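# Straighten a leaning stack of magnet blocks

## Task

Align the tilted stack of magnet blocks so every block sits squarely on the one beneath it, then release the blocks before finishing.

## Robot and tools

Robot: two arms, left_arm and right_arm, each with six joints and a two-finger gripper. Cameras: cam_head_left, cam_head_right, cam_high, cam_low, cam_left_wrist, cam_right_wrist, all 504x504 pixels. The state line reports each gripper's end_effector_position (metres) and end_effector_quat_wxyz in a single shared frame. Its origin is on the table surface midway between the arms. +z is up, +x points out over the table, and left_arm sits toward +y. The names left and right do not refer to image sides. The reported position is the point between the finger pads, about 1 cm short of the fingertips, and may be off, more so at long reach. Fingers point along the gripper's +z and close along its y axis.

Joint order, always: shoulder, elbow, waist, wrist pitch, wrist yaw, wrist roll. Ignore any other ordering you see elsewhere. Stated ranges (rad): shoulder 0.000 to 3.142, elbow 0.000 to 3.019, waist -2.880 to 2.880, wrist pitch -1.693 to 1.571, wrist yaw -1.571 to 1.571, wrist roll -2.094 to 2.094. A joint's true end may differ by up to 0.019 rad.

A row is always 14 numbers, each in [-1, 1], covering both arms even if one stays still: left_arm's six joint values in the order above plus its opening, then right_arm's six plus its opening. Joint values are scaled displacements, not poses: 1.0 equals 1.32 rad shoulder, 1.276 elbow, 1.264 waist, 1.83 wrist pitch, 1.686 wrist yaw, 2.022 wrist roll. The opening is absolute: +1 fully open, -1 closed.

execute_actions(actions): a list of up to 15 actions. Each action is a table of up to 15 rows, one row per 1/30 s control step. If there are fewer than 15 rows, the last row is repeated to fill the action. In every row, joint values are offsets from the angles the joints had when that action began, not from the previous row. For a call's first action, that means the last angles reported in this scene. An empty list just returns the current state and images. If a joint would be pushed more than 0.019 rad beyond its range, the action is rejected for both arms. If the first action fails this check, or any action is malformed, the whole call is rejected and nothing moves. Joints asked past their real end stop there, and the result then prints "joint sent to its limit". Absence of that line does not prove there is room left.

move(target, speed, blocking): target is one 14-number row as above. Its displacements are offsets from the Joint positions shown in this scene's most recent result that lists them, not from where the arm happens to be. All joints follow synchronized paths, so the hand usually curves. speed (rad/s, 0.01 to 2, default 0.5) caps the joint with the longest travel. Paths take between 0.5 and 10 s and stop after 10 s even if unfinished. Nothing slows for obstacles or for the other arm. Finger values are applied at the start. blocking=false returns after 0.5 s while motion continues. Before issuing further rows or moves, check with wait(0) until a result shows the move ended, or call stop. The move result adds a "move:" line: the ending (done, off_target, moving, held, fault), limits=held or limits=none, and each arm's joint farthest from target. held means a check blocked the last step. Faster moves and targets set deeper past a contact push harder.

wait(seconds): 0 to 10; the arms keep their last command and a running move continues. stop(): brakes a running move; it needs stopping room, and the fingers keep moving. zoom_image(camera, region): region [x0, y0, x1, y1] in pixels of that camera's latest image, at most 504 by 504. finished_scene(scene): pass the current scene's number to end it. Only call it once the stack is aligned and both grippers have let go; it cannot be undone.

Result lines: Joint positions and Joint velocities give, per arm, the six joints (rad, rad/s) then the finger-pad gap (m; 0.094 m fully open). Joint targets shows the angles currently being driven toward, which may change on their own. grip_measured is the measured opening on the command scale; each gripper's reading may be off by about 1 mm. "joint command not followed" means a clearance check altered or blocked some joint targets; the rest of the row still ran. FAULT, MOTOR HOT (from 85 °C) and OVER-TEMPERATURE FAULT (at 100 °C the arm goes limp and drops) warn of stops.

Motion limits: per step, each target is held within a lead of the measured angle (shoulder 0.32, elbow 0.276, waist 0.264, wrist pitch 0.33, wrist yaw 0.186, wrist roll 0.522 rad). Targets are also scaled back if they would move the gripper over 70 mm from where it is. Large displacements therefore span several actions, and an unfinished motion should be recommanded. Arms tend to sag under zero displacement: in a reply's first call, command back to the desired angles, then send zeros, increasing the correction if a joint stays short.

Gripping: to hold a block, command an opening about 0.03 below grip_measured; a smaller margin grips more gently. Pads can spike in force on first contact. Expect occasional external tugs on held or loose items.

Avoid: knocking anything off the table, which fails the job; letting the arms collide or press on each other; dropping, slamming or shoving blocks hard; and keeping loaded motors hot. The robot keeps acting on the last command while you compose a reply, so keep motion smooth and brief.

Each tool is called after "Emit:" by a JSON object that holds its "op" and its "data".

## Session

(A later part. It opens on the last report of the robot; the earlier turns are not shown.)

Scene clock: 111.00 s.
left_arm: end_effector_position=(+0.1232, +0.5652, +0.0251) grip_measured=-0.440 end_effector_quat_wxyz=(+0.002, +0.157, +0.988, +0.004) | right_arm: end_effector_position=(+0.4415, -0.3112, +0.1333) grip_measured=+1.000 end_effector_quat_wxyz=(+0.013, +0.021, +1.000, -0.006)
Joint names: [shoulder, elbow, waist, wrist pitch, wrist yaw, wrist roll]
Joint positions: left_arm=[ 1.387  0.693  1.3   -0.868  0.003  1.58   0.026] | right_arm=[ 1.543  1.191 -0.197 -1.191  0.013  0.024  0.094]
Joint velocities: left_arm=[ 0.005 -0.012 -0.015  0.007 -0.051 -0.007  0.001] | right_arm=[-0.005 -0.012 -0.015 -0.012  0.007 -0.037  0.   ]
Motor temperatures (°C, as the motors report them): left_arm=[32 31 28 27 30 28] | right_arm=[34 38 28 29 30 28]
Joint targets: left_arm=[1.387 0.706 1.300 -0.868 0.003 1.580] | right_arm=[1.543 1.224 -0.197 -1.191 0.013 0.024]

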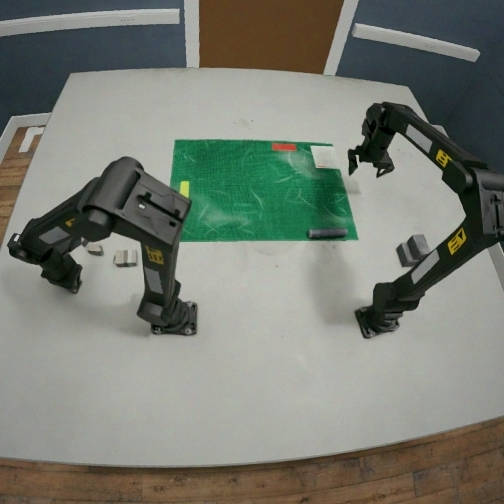

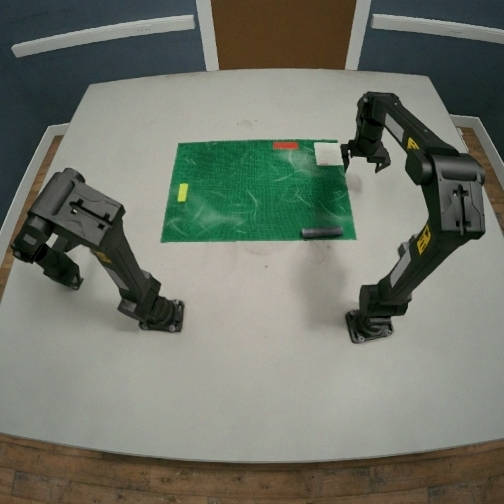

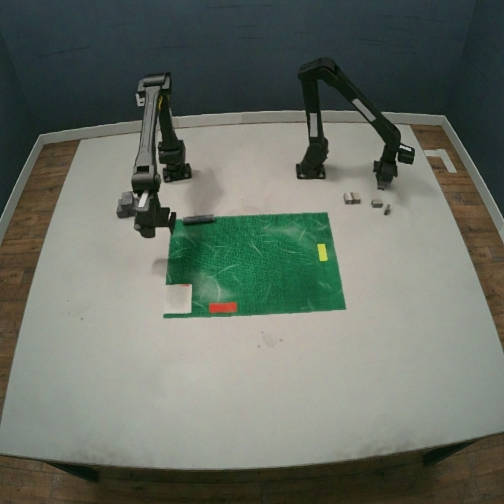

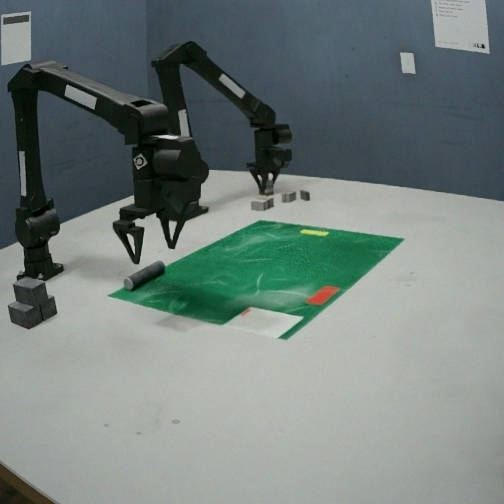

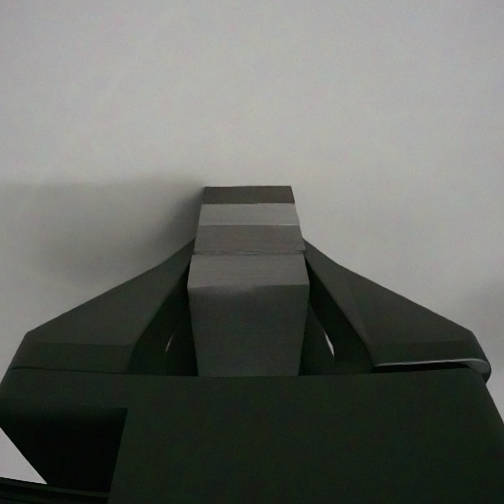

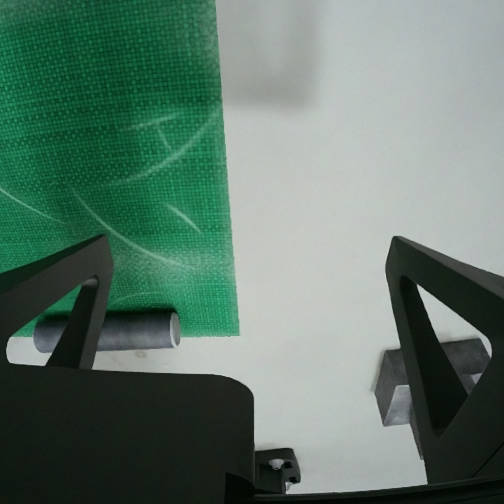

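Emit:
{"op": "execute_actions", "data": {"actions": [[[0,0.01,0,0,0,0,0.1,0,0.026,0,0,0,0,1]]]}}

Emit:
{"op": "move", "data": {"target": [-0.094,0.112,0,-0.131,0,0,0.1,0,0.026,0,0,0,0,1]}}

Emit:
{"op": "move", "data": {"target": [0.009,0.11,-0.314,-0.056,0,-0.78,0.1,0,0.026,0,0,0,0,1], "speed": 1.5}}

Scene clock: 113.27 s.
left_arm: end_effector_position=(+0.1232, +0.5652, +0.0251) grip_measured=+0.098 end_effector_quat_wxyz=(+0.002, +0.157, +0.988, +0.004) | right_arm: end_effector_position=(+0.4415, -0.3112, +0.1333) grip_measured=+1.000 end_effector_quat_wxyz=(+0.013, +0.021, +1.000, -0.006)
Joint names: [shoulder, elbow, waist, wrist pitch, wrist yaw, wrist roll]
Joint positions: left_arm=[ 1.387  0.693  1.3   -0.868  0.003  1.58   0.052] | right_arm=[ 1.543  1.191 -0.197 -1.191  0.013  0.024  0.094]
Joint velocities: left_arm=[ 0.005  0.007 -0.005  0.007 -0.022 -0.037 -0.001] | right_arm=[-0.005  0.007 -0.005 -0.007 -0.051 -0.037  0.   ]
Motor temperatures (°C, as the motors report them): left_arm=[32 31 28 27 30 28] | right_arm=[34 38 28 29 30 28]
Joint targets: left_arm=[1.387 0.706 1.300 -0.868 0.003 1.580] | right_arm=[1.543 1.224 -0.197 -1.191 0.013 0.024]

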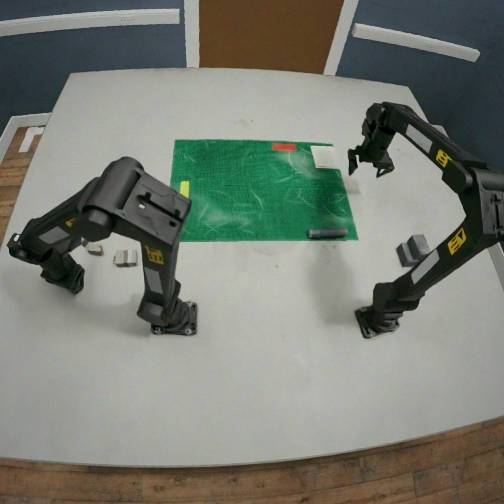

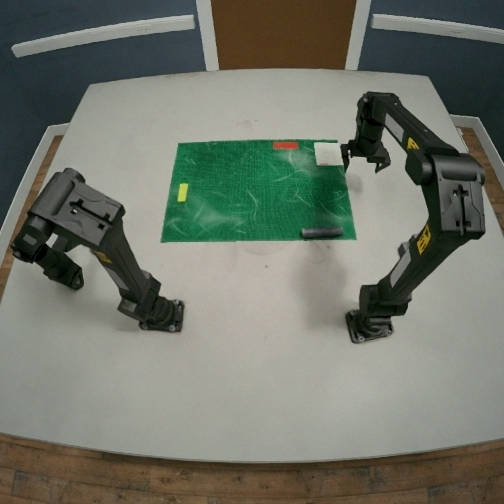

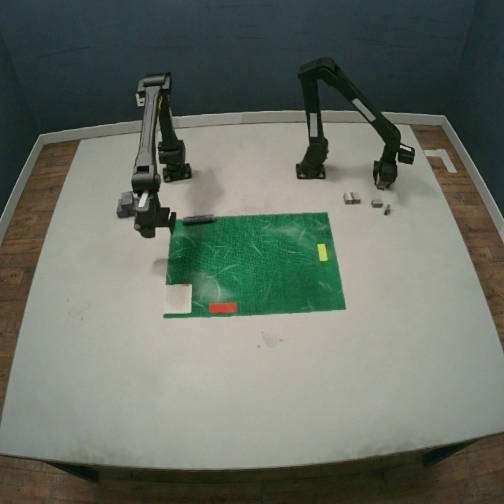

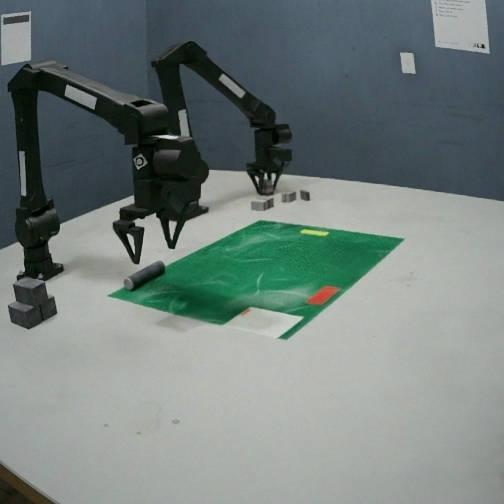

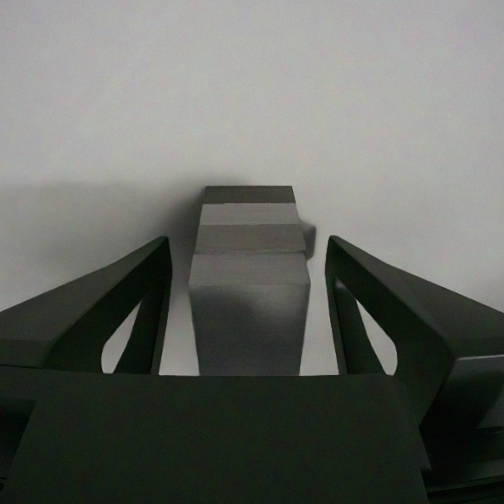

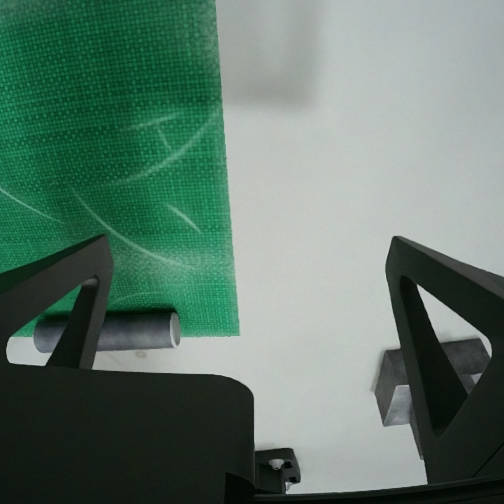

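Scene clock: 114.23 s.
left_arm: end_effector_position=(+0.1241, +0.5680, +0.0957) grip_measured=+0.098 end_effector_quat_wxyz=(+0.003, +0.157, +0.988, +0.008) | right_arm: end_effector_position=(+0.4415, -0.3112, +0.1333) grip_measured=+1.000 end_effector_quat_wxyz=(+0.013, +0.021, +1.000, -0.006)
Joint names: [shoulder, elbow, waist, wrist pitch, wrist yaw, wrist roll]
Joint positions: left_arm=[ 1.264  0.802  1.3   -1.091  0.003  1.58   0.052] | right_arm=[ 1.543  1.191 -0.197 -1.191  0.013  0.024  0.094]
Joint velocities: left_arm=[-0.015 -0.012 -0.015 -0.002  0.022  0.037  0.001] | right_arm=[ 0.005 -0.012 -0.015  0.007 -0.081 -0.051  0.   ]
Motor temperatures (°C, as the motors report them): left_arm=[32 31 28 27 30 28] | right_arm=[34 38 28 29 30 28]
Joint targets: left_arm=[1.263 0.836 1.300 -1.107 0.003 1.580] | right_arm=[1.543 1.224 -0.197 -1.191 0.013 0.024]
move: off_target (left_arm, right_arm); limits=none; left_arm: farthest joint: the elbow, 0.034 radians from its target (0.143 radians at the start); right_arm: farthest joint: the elbow, 0.033 radians from its target (0.033 radians at the start)

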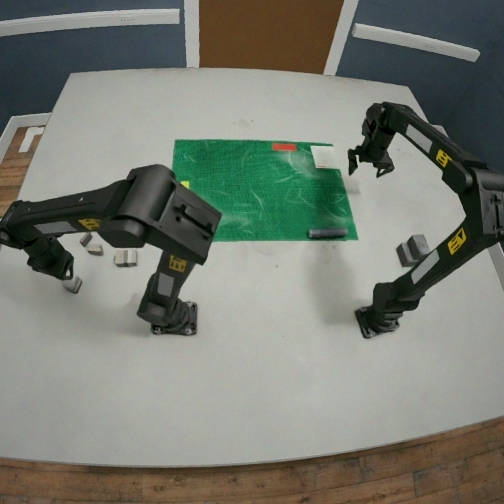

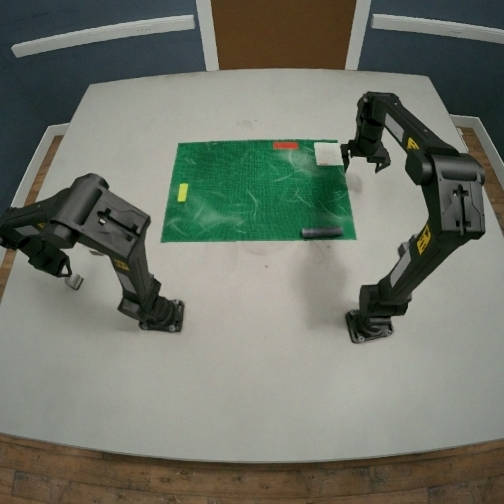

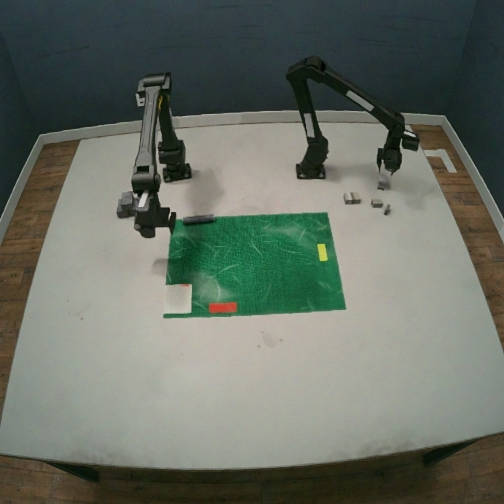

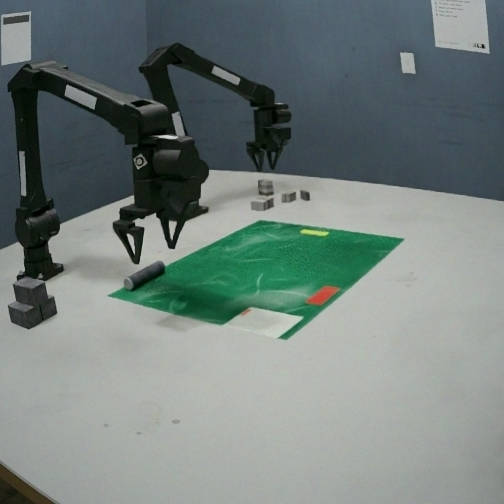

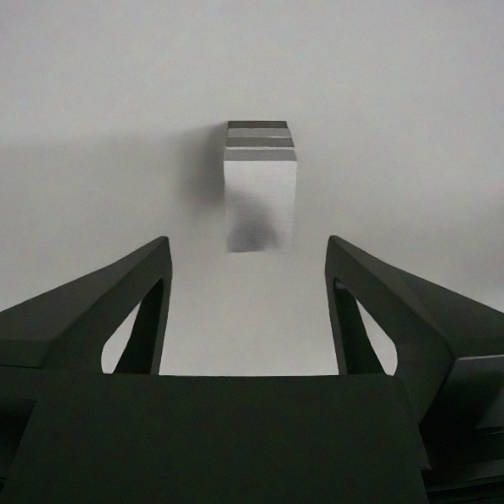

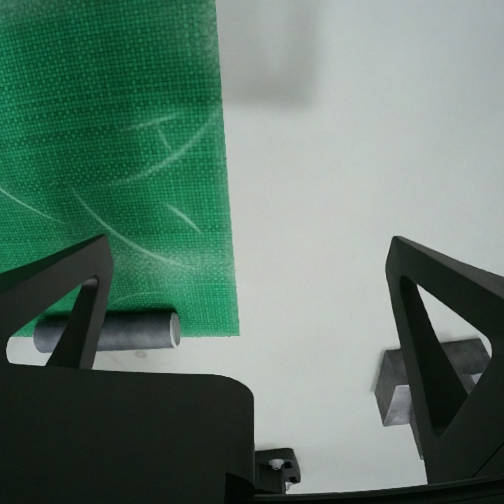

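Scene clock: 116.37 s.
left_arm: end_effector_position=(+0.2430, +0.5201, +0.1281) grip_measured=+0.098 end_effector_quat_wxyz=(+0.012, -0.414, +0.910, +0.004) | right_arm: end_effector_position=(+0.4405, -0.3112, +0.1324) grip_measured=+1.000 end_effector_quat_wxyz=(+0.012, +0.021, +1.000, -0.006)
Joint names: [shoulder, elbow, waist, wrist pitch, wrist yaw, wrist roll]
Joint positions: left_arm=[ 1.264  0.894  0.907 -1.177  0.003  0.018  0.052] | right_arm=[ 1.543  1.188 -0.197 -1.191  0.013  0.024  0.094]
Joint velocities: left_arm=[ 0.005 -0.002 -0.015 -0.012  0.095 -0.037 -0.   ] | right_arm=[-0.005  0.007 -0.015 -0.012 -0.051  0.051  0.   ]
Motor temperatures (°C, as the motors report them): left_arm=[32 32 28 27 30 28] | right_arm=[34 38 28 29 30 28]
Joint targets: left_arm=[1.276 0.942 0.903 -1.193 0.003 0.003] | right_arm=[1.543 1.224 -0.197 -1.191 0.013 0.024]
move: off_target (left_arm, right_arm); limits=none; left_arm: farthest joint: the elbow, 0.048 radians from its target (0.141 radians at the start); right_arm: farthest joint: the elbow, 0.036 radians from its target (0.033 radians at the start)

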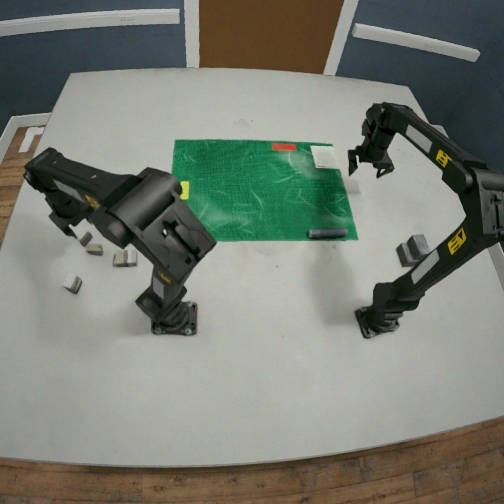

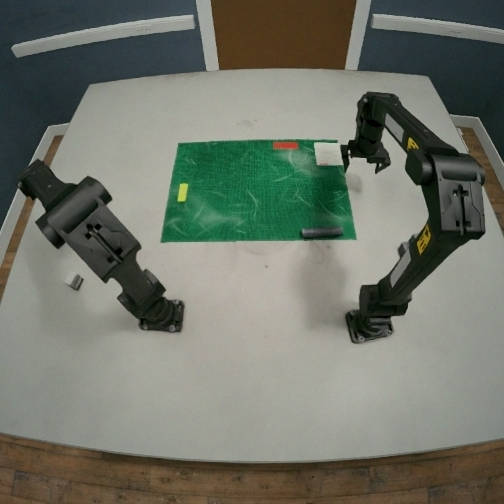

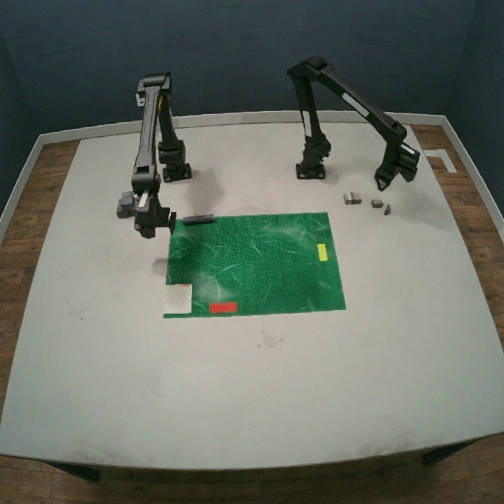

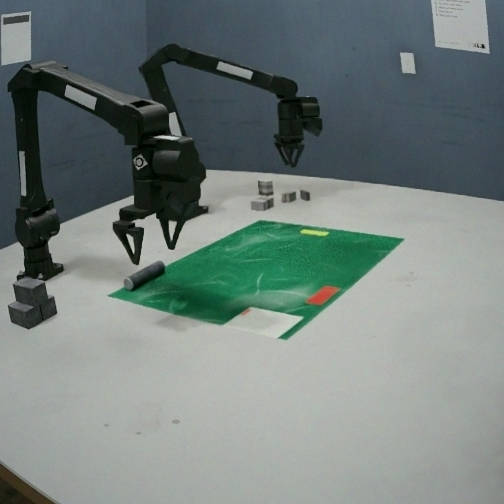

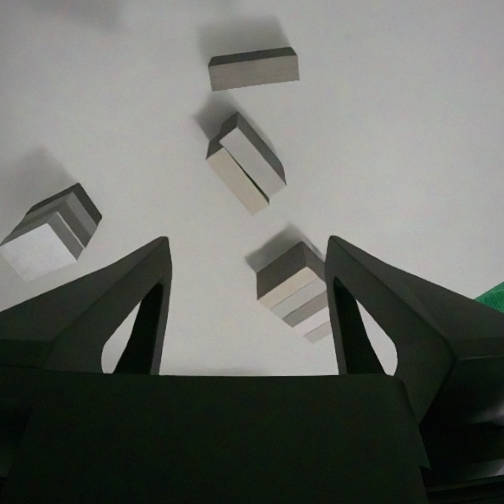

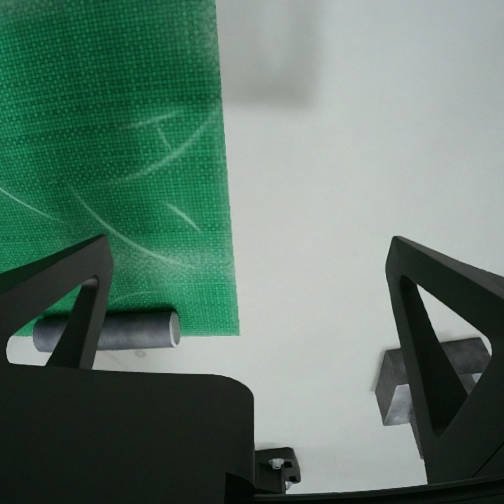

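Emit:
{"op": "move", "data": {"target": [0.117,-0.062,-0.011,0.121,0,-0.05,-0.45,0,0.028,0,0,0,0,1]}}

Scene clock: 119.70 s.
left_arm: end_effector_position=(+0.2491, +0.5248, +0.0496) grip_measured=-0.448 end_effector_quat_wxyz=(-0.006, -0.451, +0.892, -0.005) | right_arm: end_effector_position=(+0.4405, -0.3112, +0.1324) grip_measured=+1.000 end_effector_quat_wxyz=(+0.012, +0.021, +1.000, -0.006)
Joint names: [shoulder, elbow, waist, wrist pitch, wrist yaw, wrist roll]
Joint positions: left_arm=[ 1.423  0.81   0.902 -0.973  0.003 -0.069  0.026] | right_arm=[ 1.543  1.188 -0.197 -1.191  0.013  0.024  0.094]
Joint velocities: left_arm=[-0.005  0.017  0.015 -0.017 -0.022 -0.066 -0.001] | right_arm=[ 0.005 -0.012  0.015  0.007  0.051 -0.066  0.   ]
Motor temperatures (°C, as the motors report them): left_arm=[32 32 28 27 30 28] | right_arm=[34 38 28 29 30 28]
Joint targets: left_arm=[1.419 0.815 0.894 -0.955 0.003 -0.083] | right_arm=[1.543 1.224 -0.197 -1.191 0.013 0.024]
move: off_target (right_arm); limits=none; left_arm: farthest joint: the wrist pitch, 0.018 radians from its target (0.221 radians at the start); right_arm: farthest joint: the elbow, 0.036 radians from its target (0.036 radians at the start)

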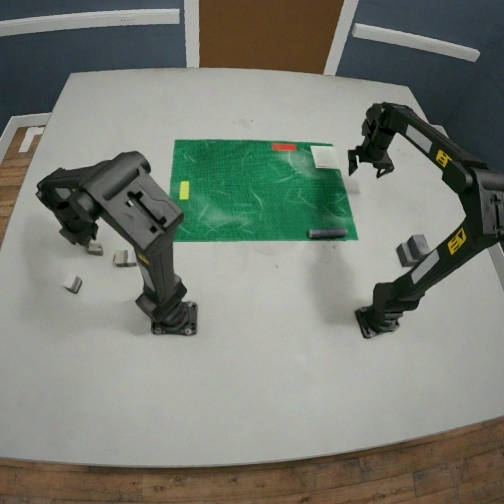

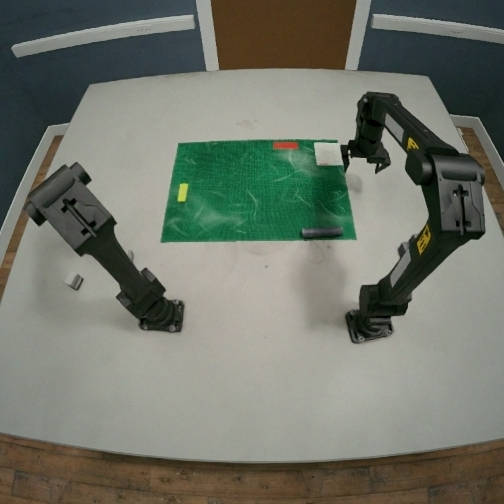

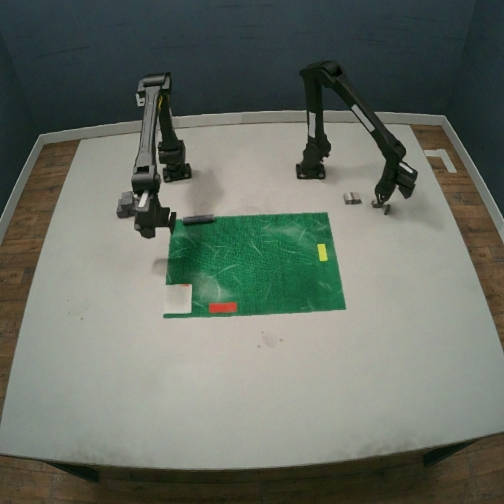

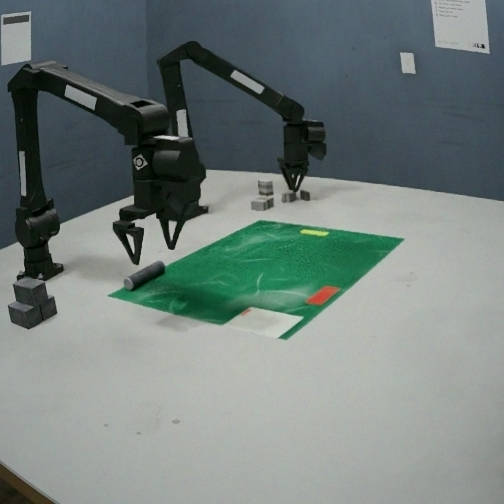

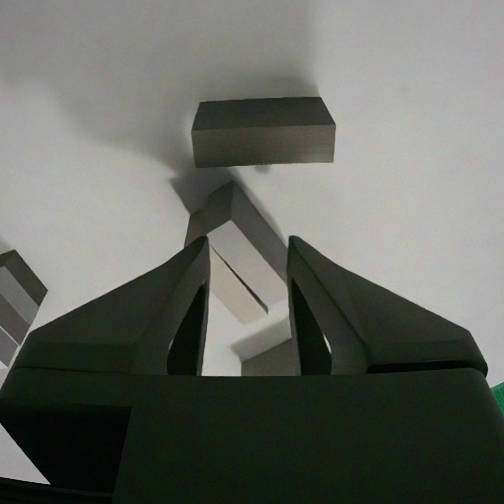

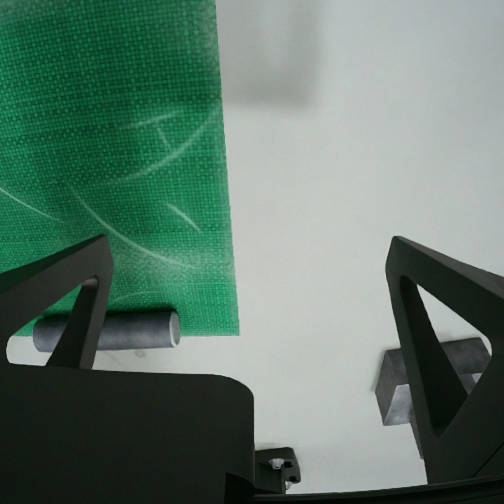

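Emit:
{"op": "move", "data": {"target": [0.027,0.06,-0.017,0,0,0,-0.7,0,0.028,0,0,0,0,1], "speed": 0.2}}

Emit:
{"op": "move", "data": {"target": [0.015,-0.01,0,0.026,0,0,-0.7,0,0.028,0,0,0,0,1], "speed": 0.1}}

Scene clock: 121.53 s.
left_arm: end_effector_position=(+0.2627, +0.5332, +0.0526) grip_measured=-0.698 end_effector_quat_wxyz=(-0.001, -0.445, +0.895, -0.002) | right_arm: end_effector_position=(+0.4405, -0.3112, +0.1324) grip_measured=+1.000 end_effector_quat_wxyz=(+0.012, +0.021, +1.000, -0.006)
Joint names: [shoulder, elbow, waist, wrist pitch, wrist yaw, wrist roll]
Joint positions: left_arm=[ 1.449  0.847  0.889 -0.973  0.003 -0.07   0.014] | right_arm=[ 1.543  1.188 -0.197 -1.191  0.013  0.024  0.094]
Joint velocities: left_arm=[-0.015  0.017 -0.005 -0.012 -0.022 -0.007 -0.   ] | right_arm=[ 0.005 -0.007 -0.015 -0.012  0.037 -0.037  0.   ]
Motor temperatures (°C, as the motors report them): left_arm=[32 32 28 27 30 28] | right_arm=[34 38 28 29 30 28]
Joint targets: left_arm=[1.458 0.886 0.881 -0.973 0.003 -0.069] | right_arm=[1.543 1.224 -0.197 -1.191 0.013 0.024]
move: off_target (left_arm, right_arm); limits=none; left_arm: farthest joint: the elbow, 0.039 radians from its target (0.077 radians at the start); right_arm: farthest joint: the elbow, 0.036 radians from its target (0.036 radians at the start)

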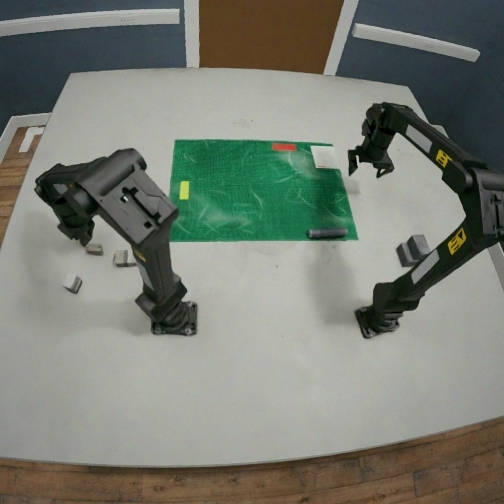

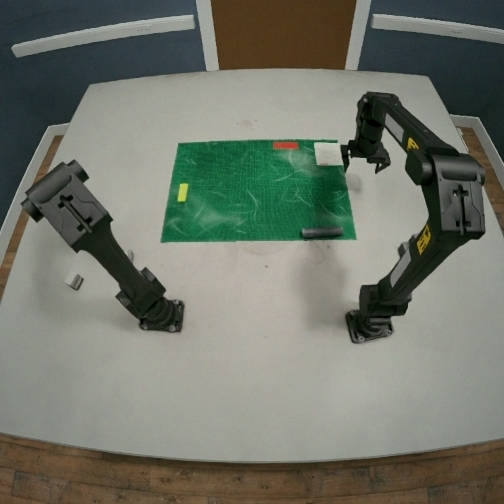

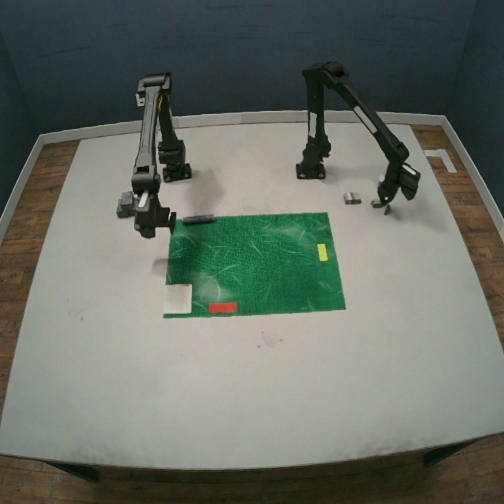

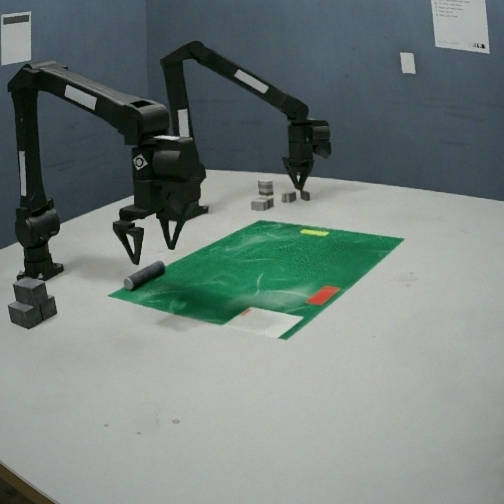

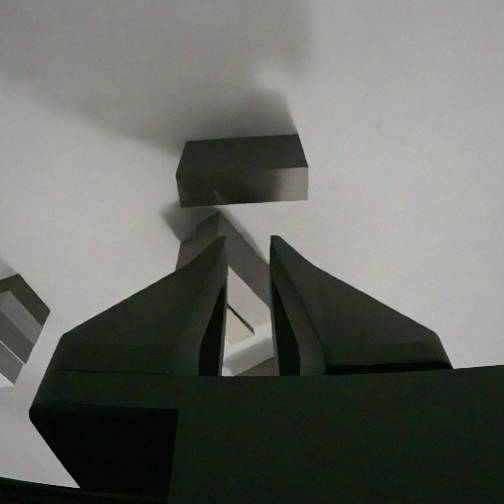

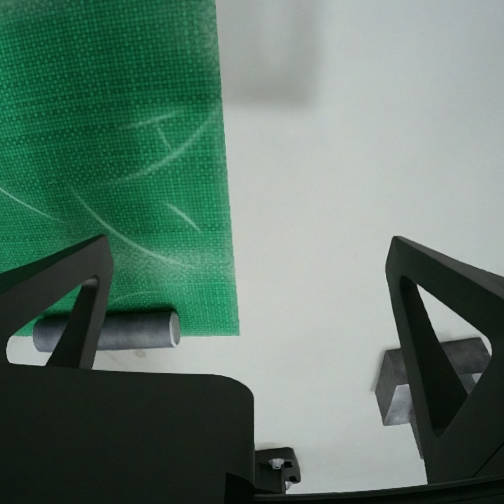

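Scene clock: 122.33 s.
left_arm: end_effector_position=(+0.2632, +0.5337, +0.0458) grip_measured=-0.698 end_effector_quat_wxyz=(+0.002, -0.445, +0.895, -0.001) | right_arm: end_effector_position=(+0.4405, -0.3112, +0.1324) grip_measured=+1.000 end_effector_quat_wxyz=(+0.012, +0.021, +1.000, -0.006)
Joint names: [shoulder, elbow, waist, wrist pitch, wrist yaw, wrist roll]
Joint positions: left_arm=[ 1.458  0.835  0.889 -0.944  0.003 -0.07   0.014] | right_arm=[ 1.543  1.188 -0.197 -1.191  0.013  0.024  0.094]
Joint velocities: left_arm=[-0.005  0.007 -0.024 -0.007 -0.037 -0.037 -0.001] | right_arm=[-0.005 -0.007 -0.005 -0.002 -0.051  0.022  0.   ]
Motor temperatures (°C, as the motors report them): left_arm=[32 32 28 27 30 28] | right_arm=[34 38 28 29 30 28]
Joint targets: left_arm=[1.469 0.835 0.889 -0.926 0.003 -0.070] | right_arm=[1.543 1.224 -0.197 -1.191 0.013 0.024]
move: off_target (right_arm); limits=none; left_arm: farthest joint: the wrist pitch, 0.019 radians from its target (0.048 radians at the start); right_arm: farthest joint: the elbow, 0.036 radians from its target (0.036 radians at the start)

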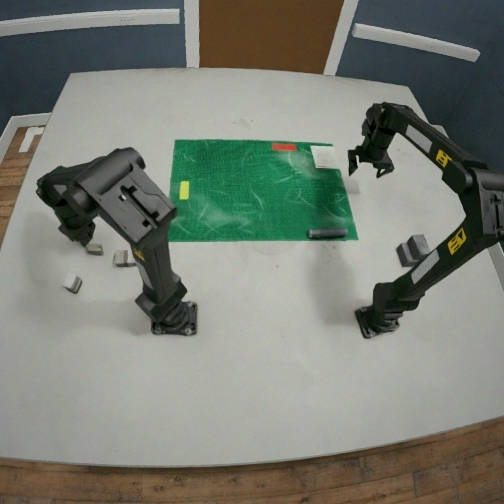

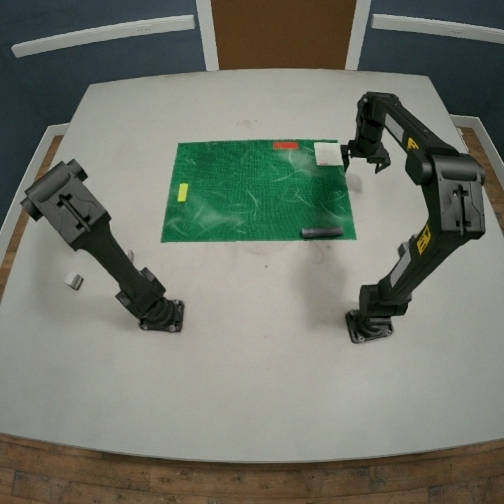

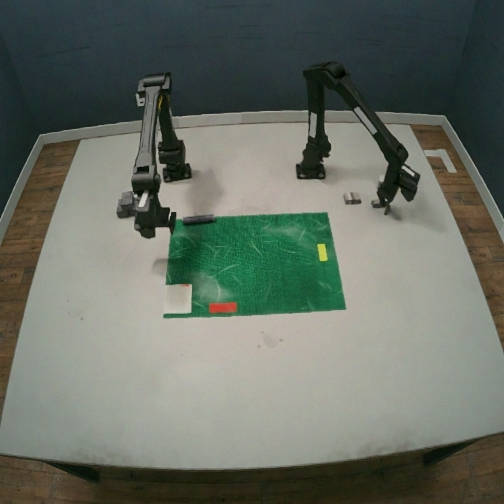

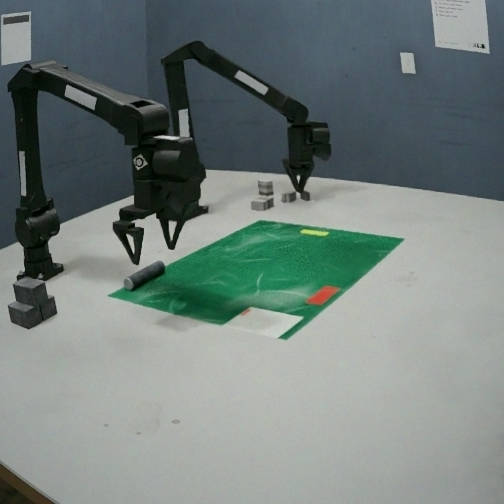

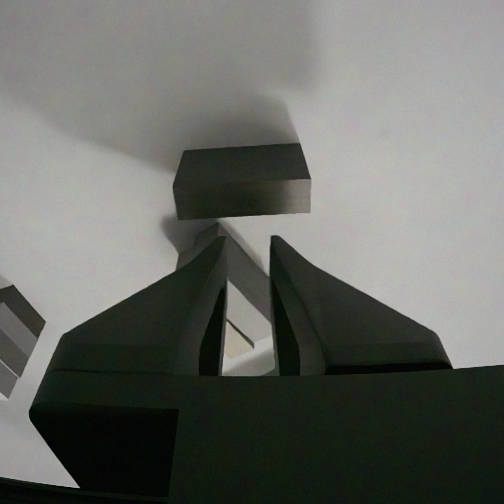

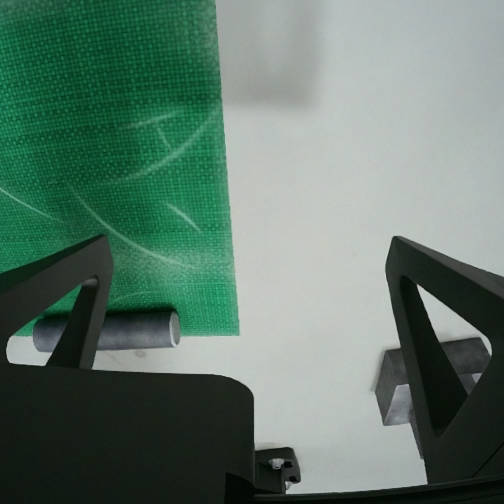

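Emit:
{"op": "move", "data": {"target": [0.023,0.022,0,0.018,0,0,-0.7,0,0.028,0,0,0,0,1], "speed": 0.1}}

Emit:
{"op": "move", "data": {"target": [0.058,0.083,0,0,0,0,-0.7,0,0.028,0,0,0,0,1], "speed": 0.1}}

Scene clock: 124.13 s.
left_arm: end_effector_position=(+0.2647, +0.5355, +0.0394) grip_measured=-0.698 end_effector_quat_wxyz=(+0.001, -0.445, +0.895, -0.001) | right_arm: end_effector_position=(+0.4405, -0.3112, +0.1324) grip_measured=+1.000 end_effector_quat_wxyz=(+0.012, +0.021, +1.000, -0.006)
Joint names: [shoulder, elbow, waist, wrist pitch, wrist yaw, wrist roll]
Joint positions: left_arm=[ 1.477  0.835  0.889 -0.928  0.003 -0.07   0.014] | right_arm=[ 1.543  1.188 -0.197 -1.191  0.013  0.024  0.094]
Joint velocities: left_arm=[-0.024  0.017 -0.015 -0.002 -0.022 -0.051 -0.   ] | right_arm=[-0.005 -0.012 -0.005  0.007 -0.007 -0.051  0.   ]
Motor temperatures (°C, as the motors report them): left_arm=[32 32 28 27 30 28] | right_arm=[34 38 28 29 30 28]
Joint targets: left_arm=[1.488 0.863 0.889 -0.912 0.003 -0.070] | right_arm=[1.543 1.224 -0.197 -1.191 0.013 0.024]
move: off_target (left_arm, right_arm); limits=none; left_arm: farthest joint: the elbow, 0.028 radians from its target (0.028 radians at the start); right_arm: farthest joint: the elbow, 0.036 radians from its target (0.036 radians at the start)

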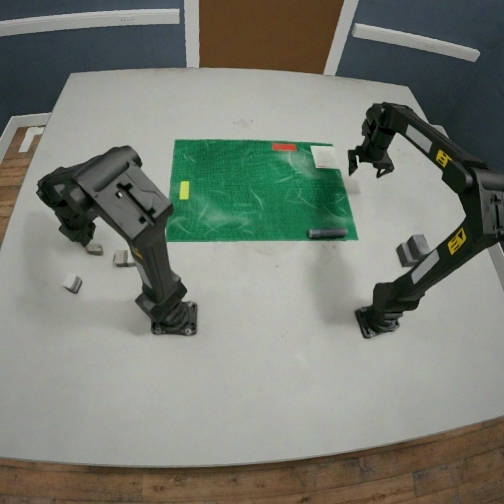

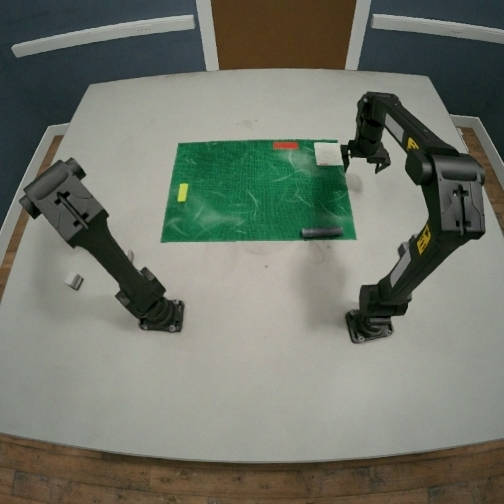

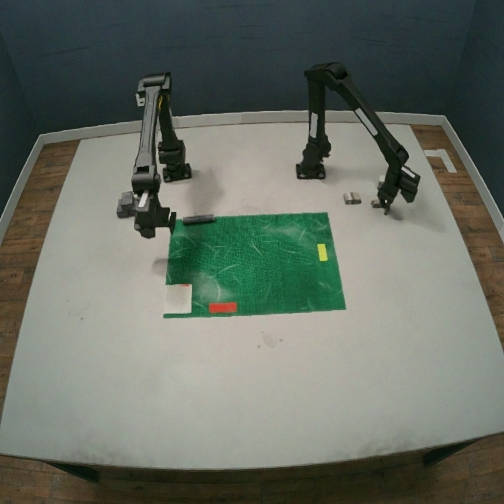

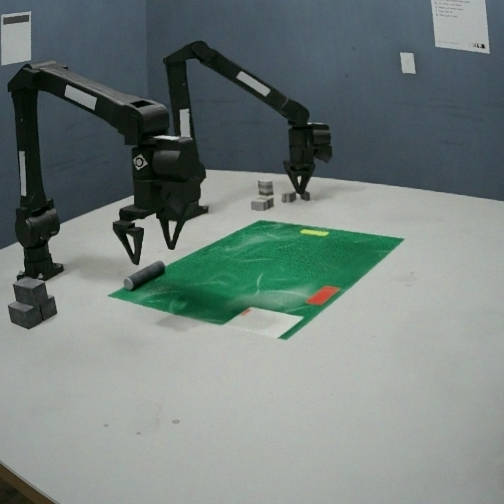

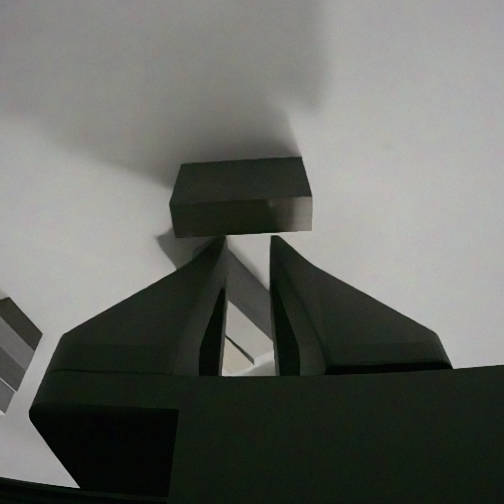

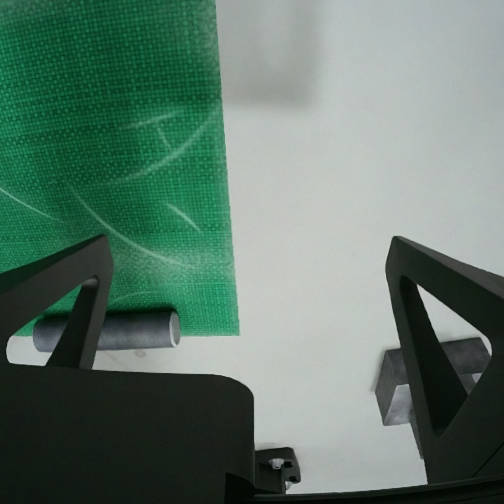

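Scene clock: 125.50 s.
left_arm: end_effector_position=(+0.2811, +0.5543, +0.0366) grip_measured=-0.698 end_effector_quat_wxyz=(+0.001, -0.445, +0.895, -0.001) | right_arm: end_effector_position=(+0.4405, -0.3112, +0.1324) grip_measured=+1.000 end_effector_quat_wxyz=(+0.012, +0.021, +1.000, -0.006)
Joint names: [shoulder, elbow, waist, wrist pitch, wrist yaw, wrist roll]
Joint positions: left_arm=[ 1.542  0.9    0.889 -0.928  0.003 -0.07   0.014] | right_arm=[ 1.543  1.188 -0.197 -1.191  0.013  0.024  0.094]
Joint velocities: left_arm=[-0.015 -0.007  0.015  0.002  0.007  0.007 -0.001] | right_arm=[ 0.005 -0.007 -0.005 -0.002  0.007 -0.022  0.   ]
Motor temperatures (°C, as the motors report them): left_arm=[32 32 28 27 30 28] | right_arm=[34 38 28 29 30 28]
Joint targets: left_arm=[1.553 0.941 0.889 -0.928 0.003 -0.070] | right_arm=[1.543 1.224 -0.197 -1.191 0.013 0.024]
move: off_target (left_arm, right_arm); limits=none; left_arm: farthest joint: the elbow, 0.041 radians from its target (0.106 radians at the start); right_arm: farthest joint: the elbow, 0.036 radians from its target (0.036 radians at the start)

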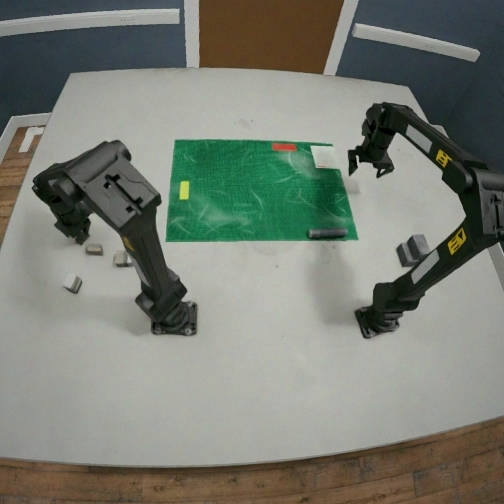

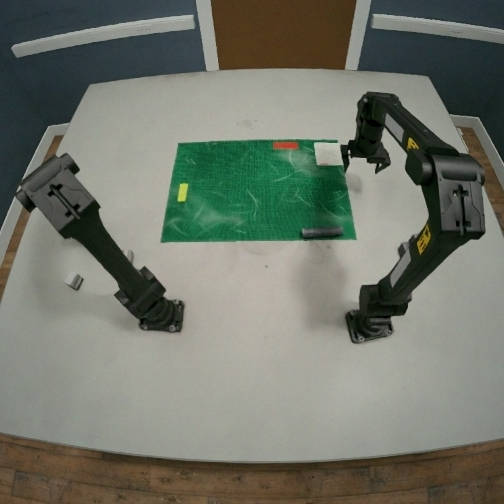

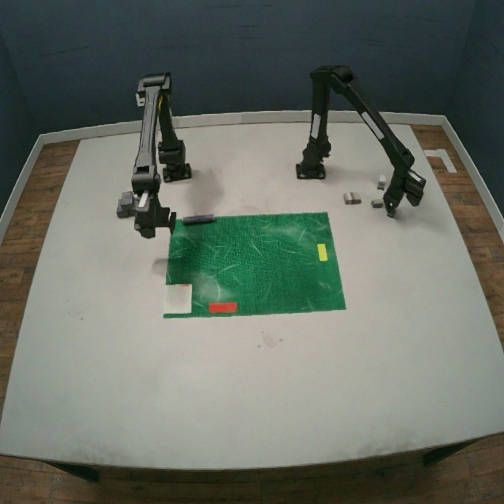

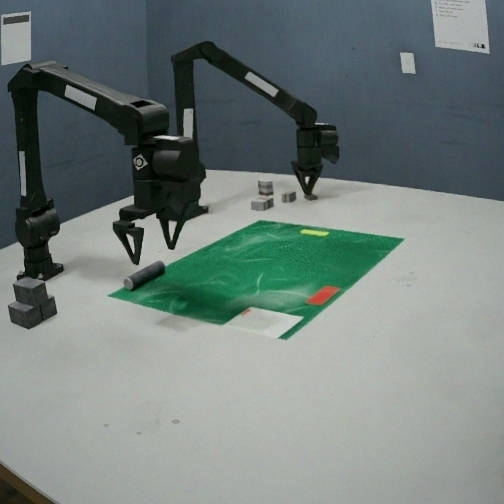

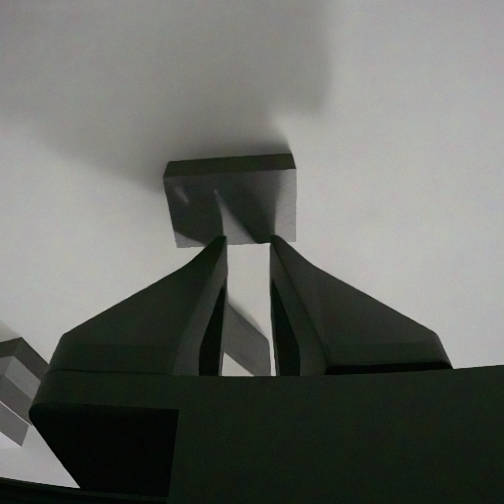

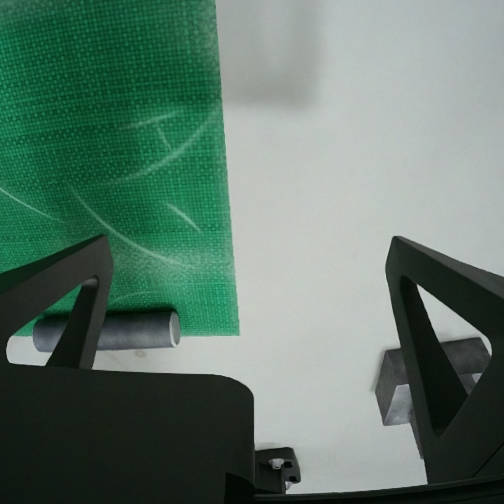

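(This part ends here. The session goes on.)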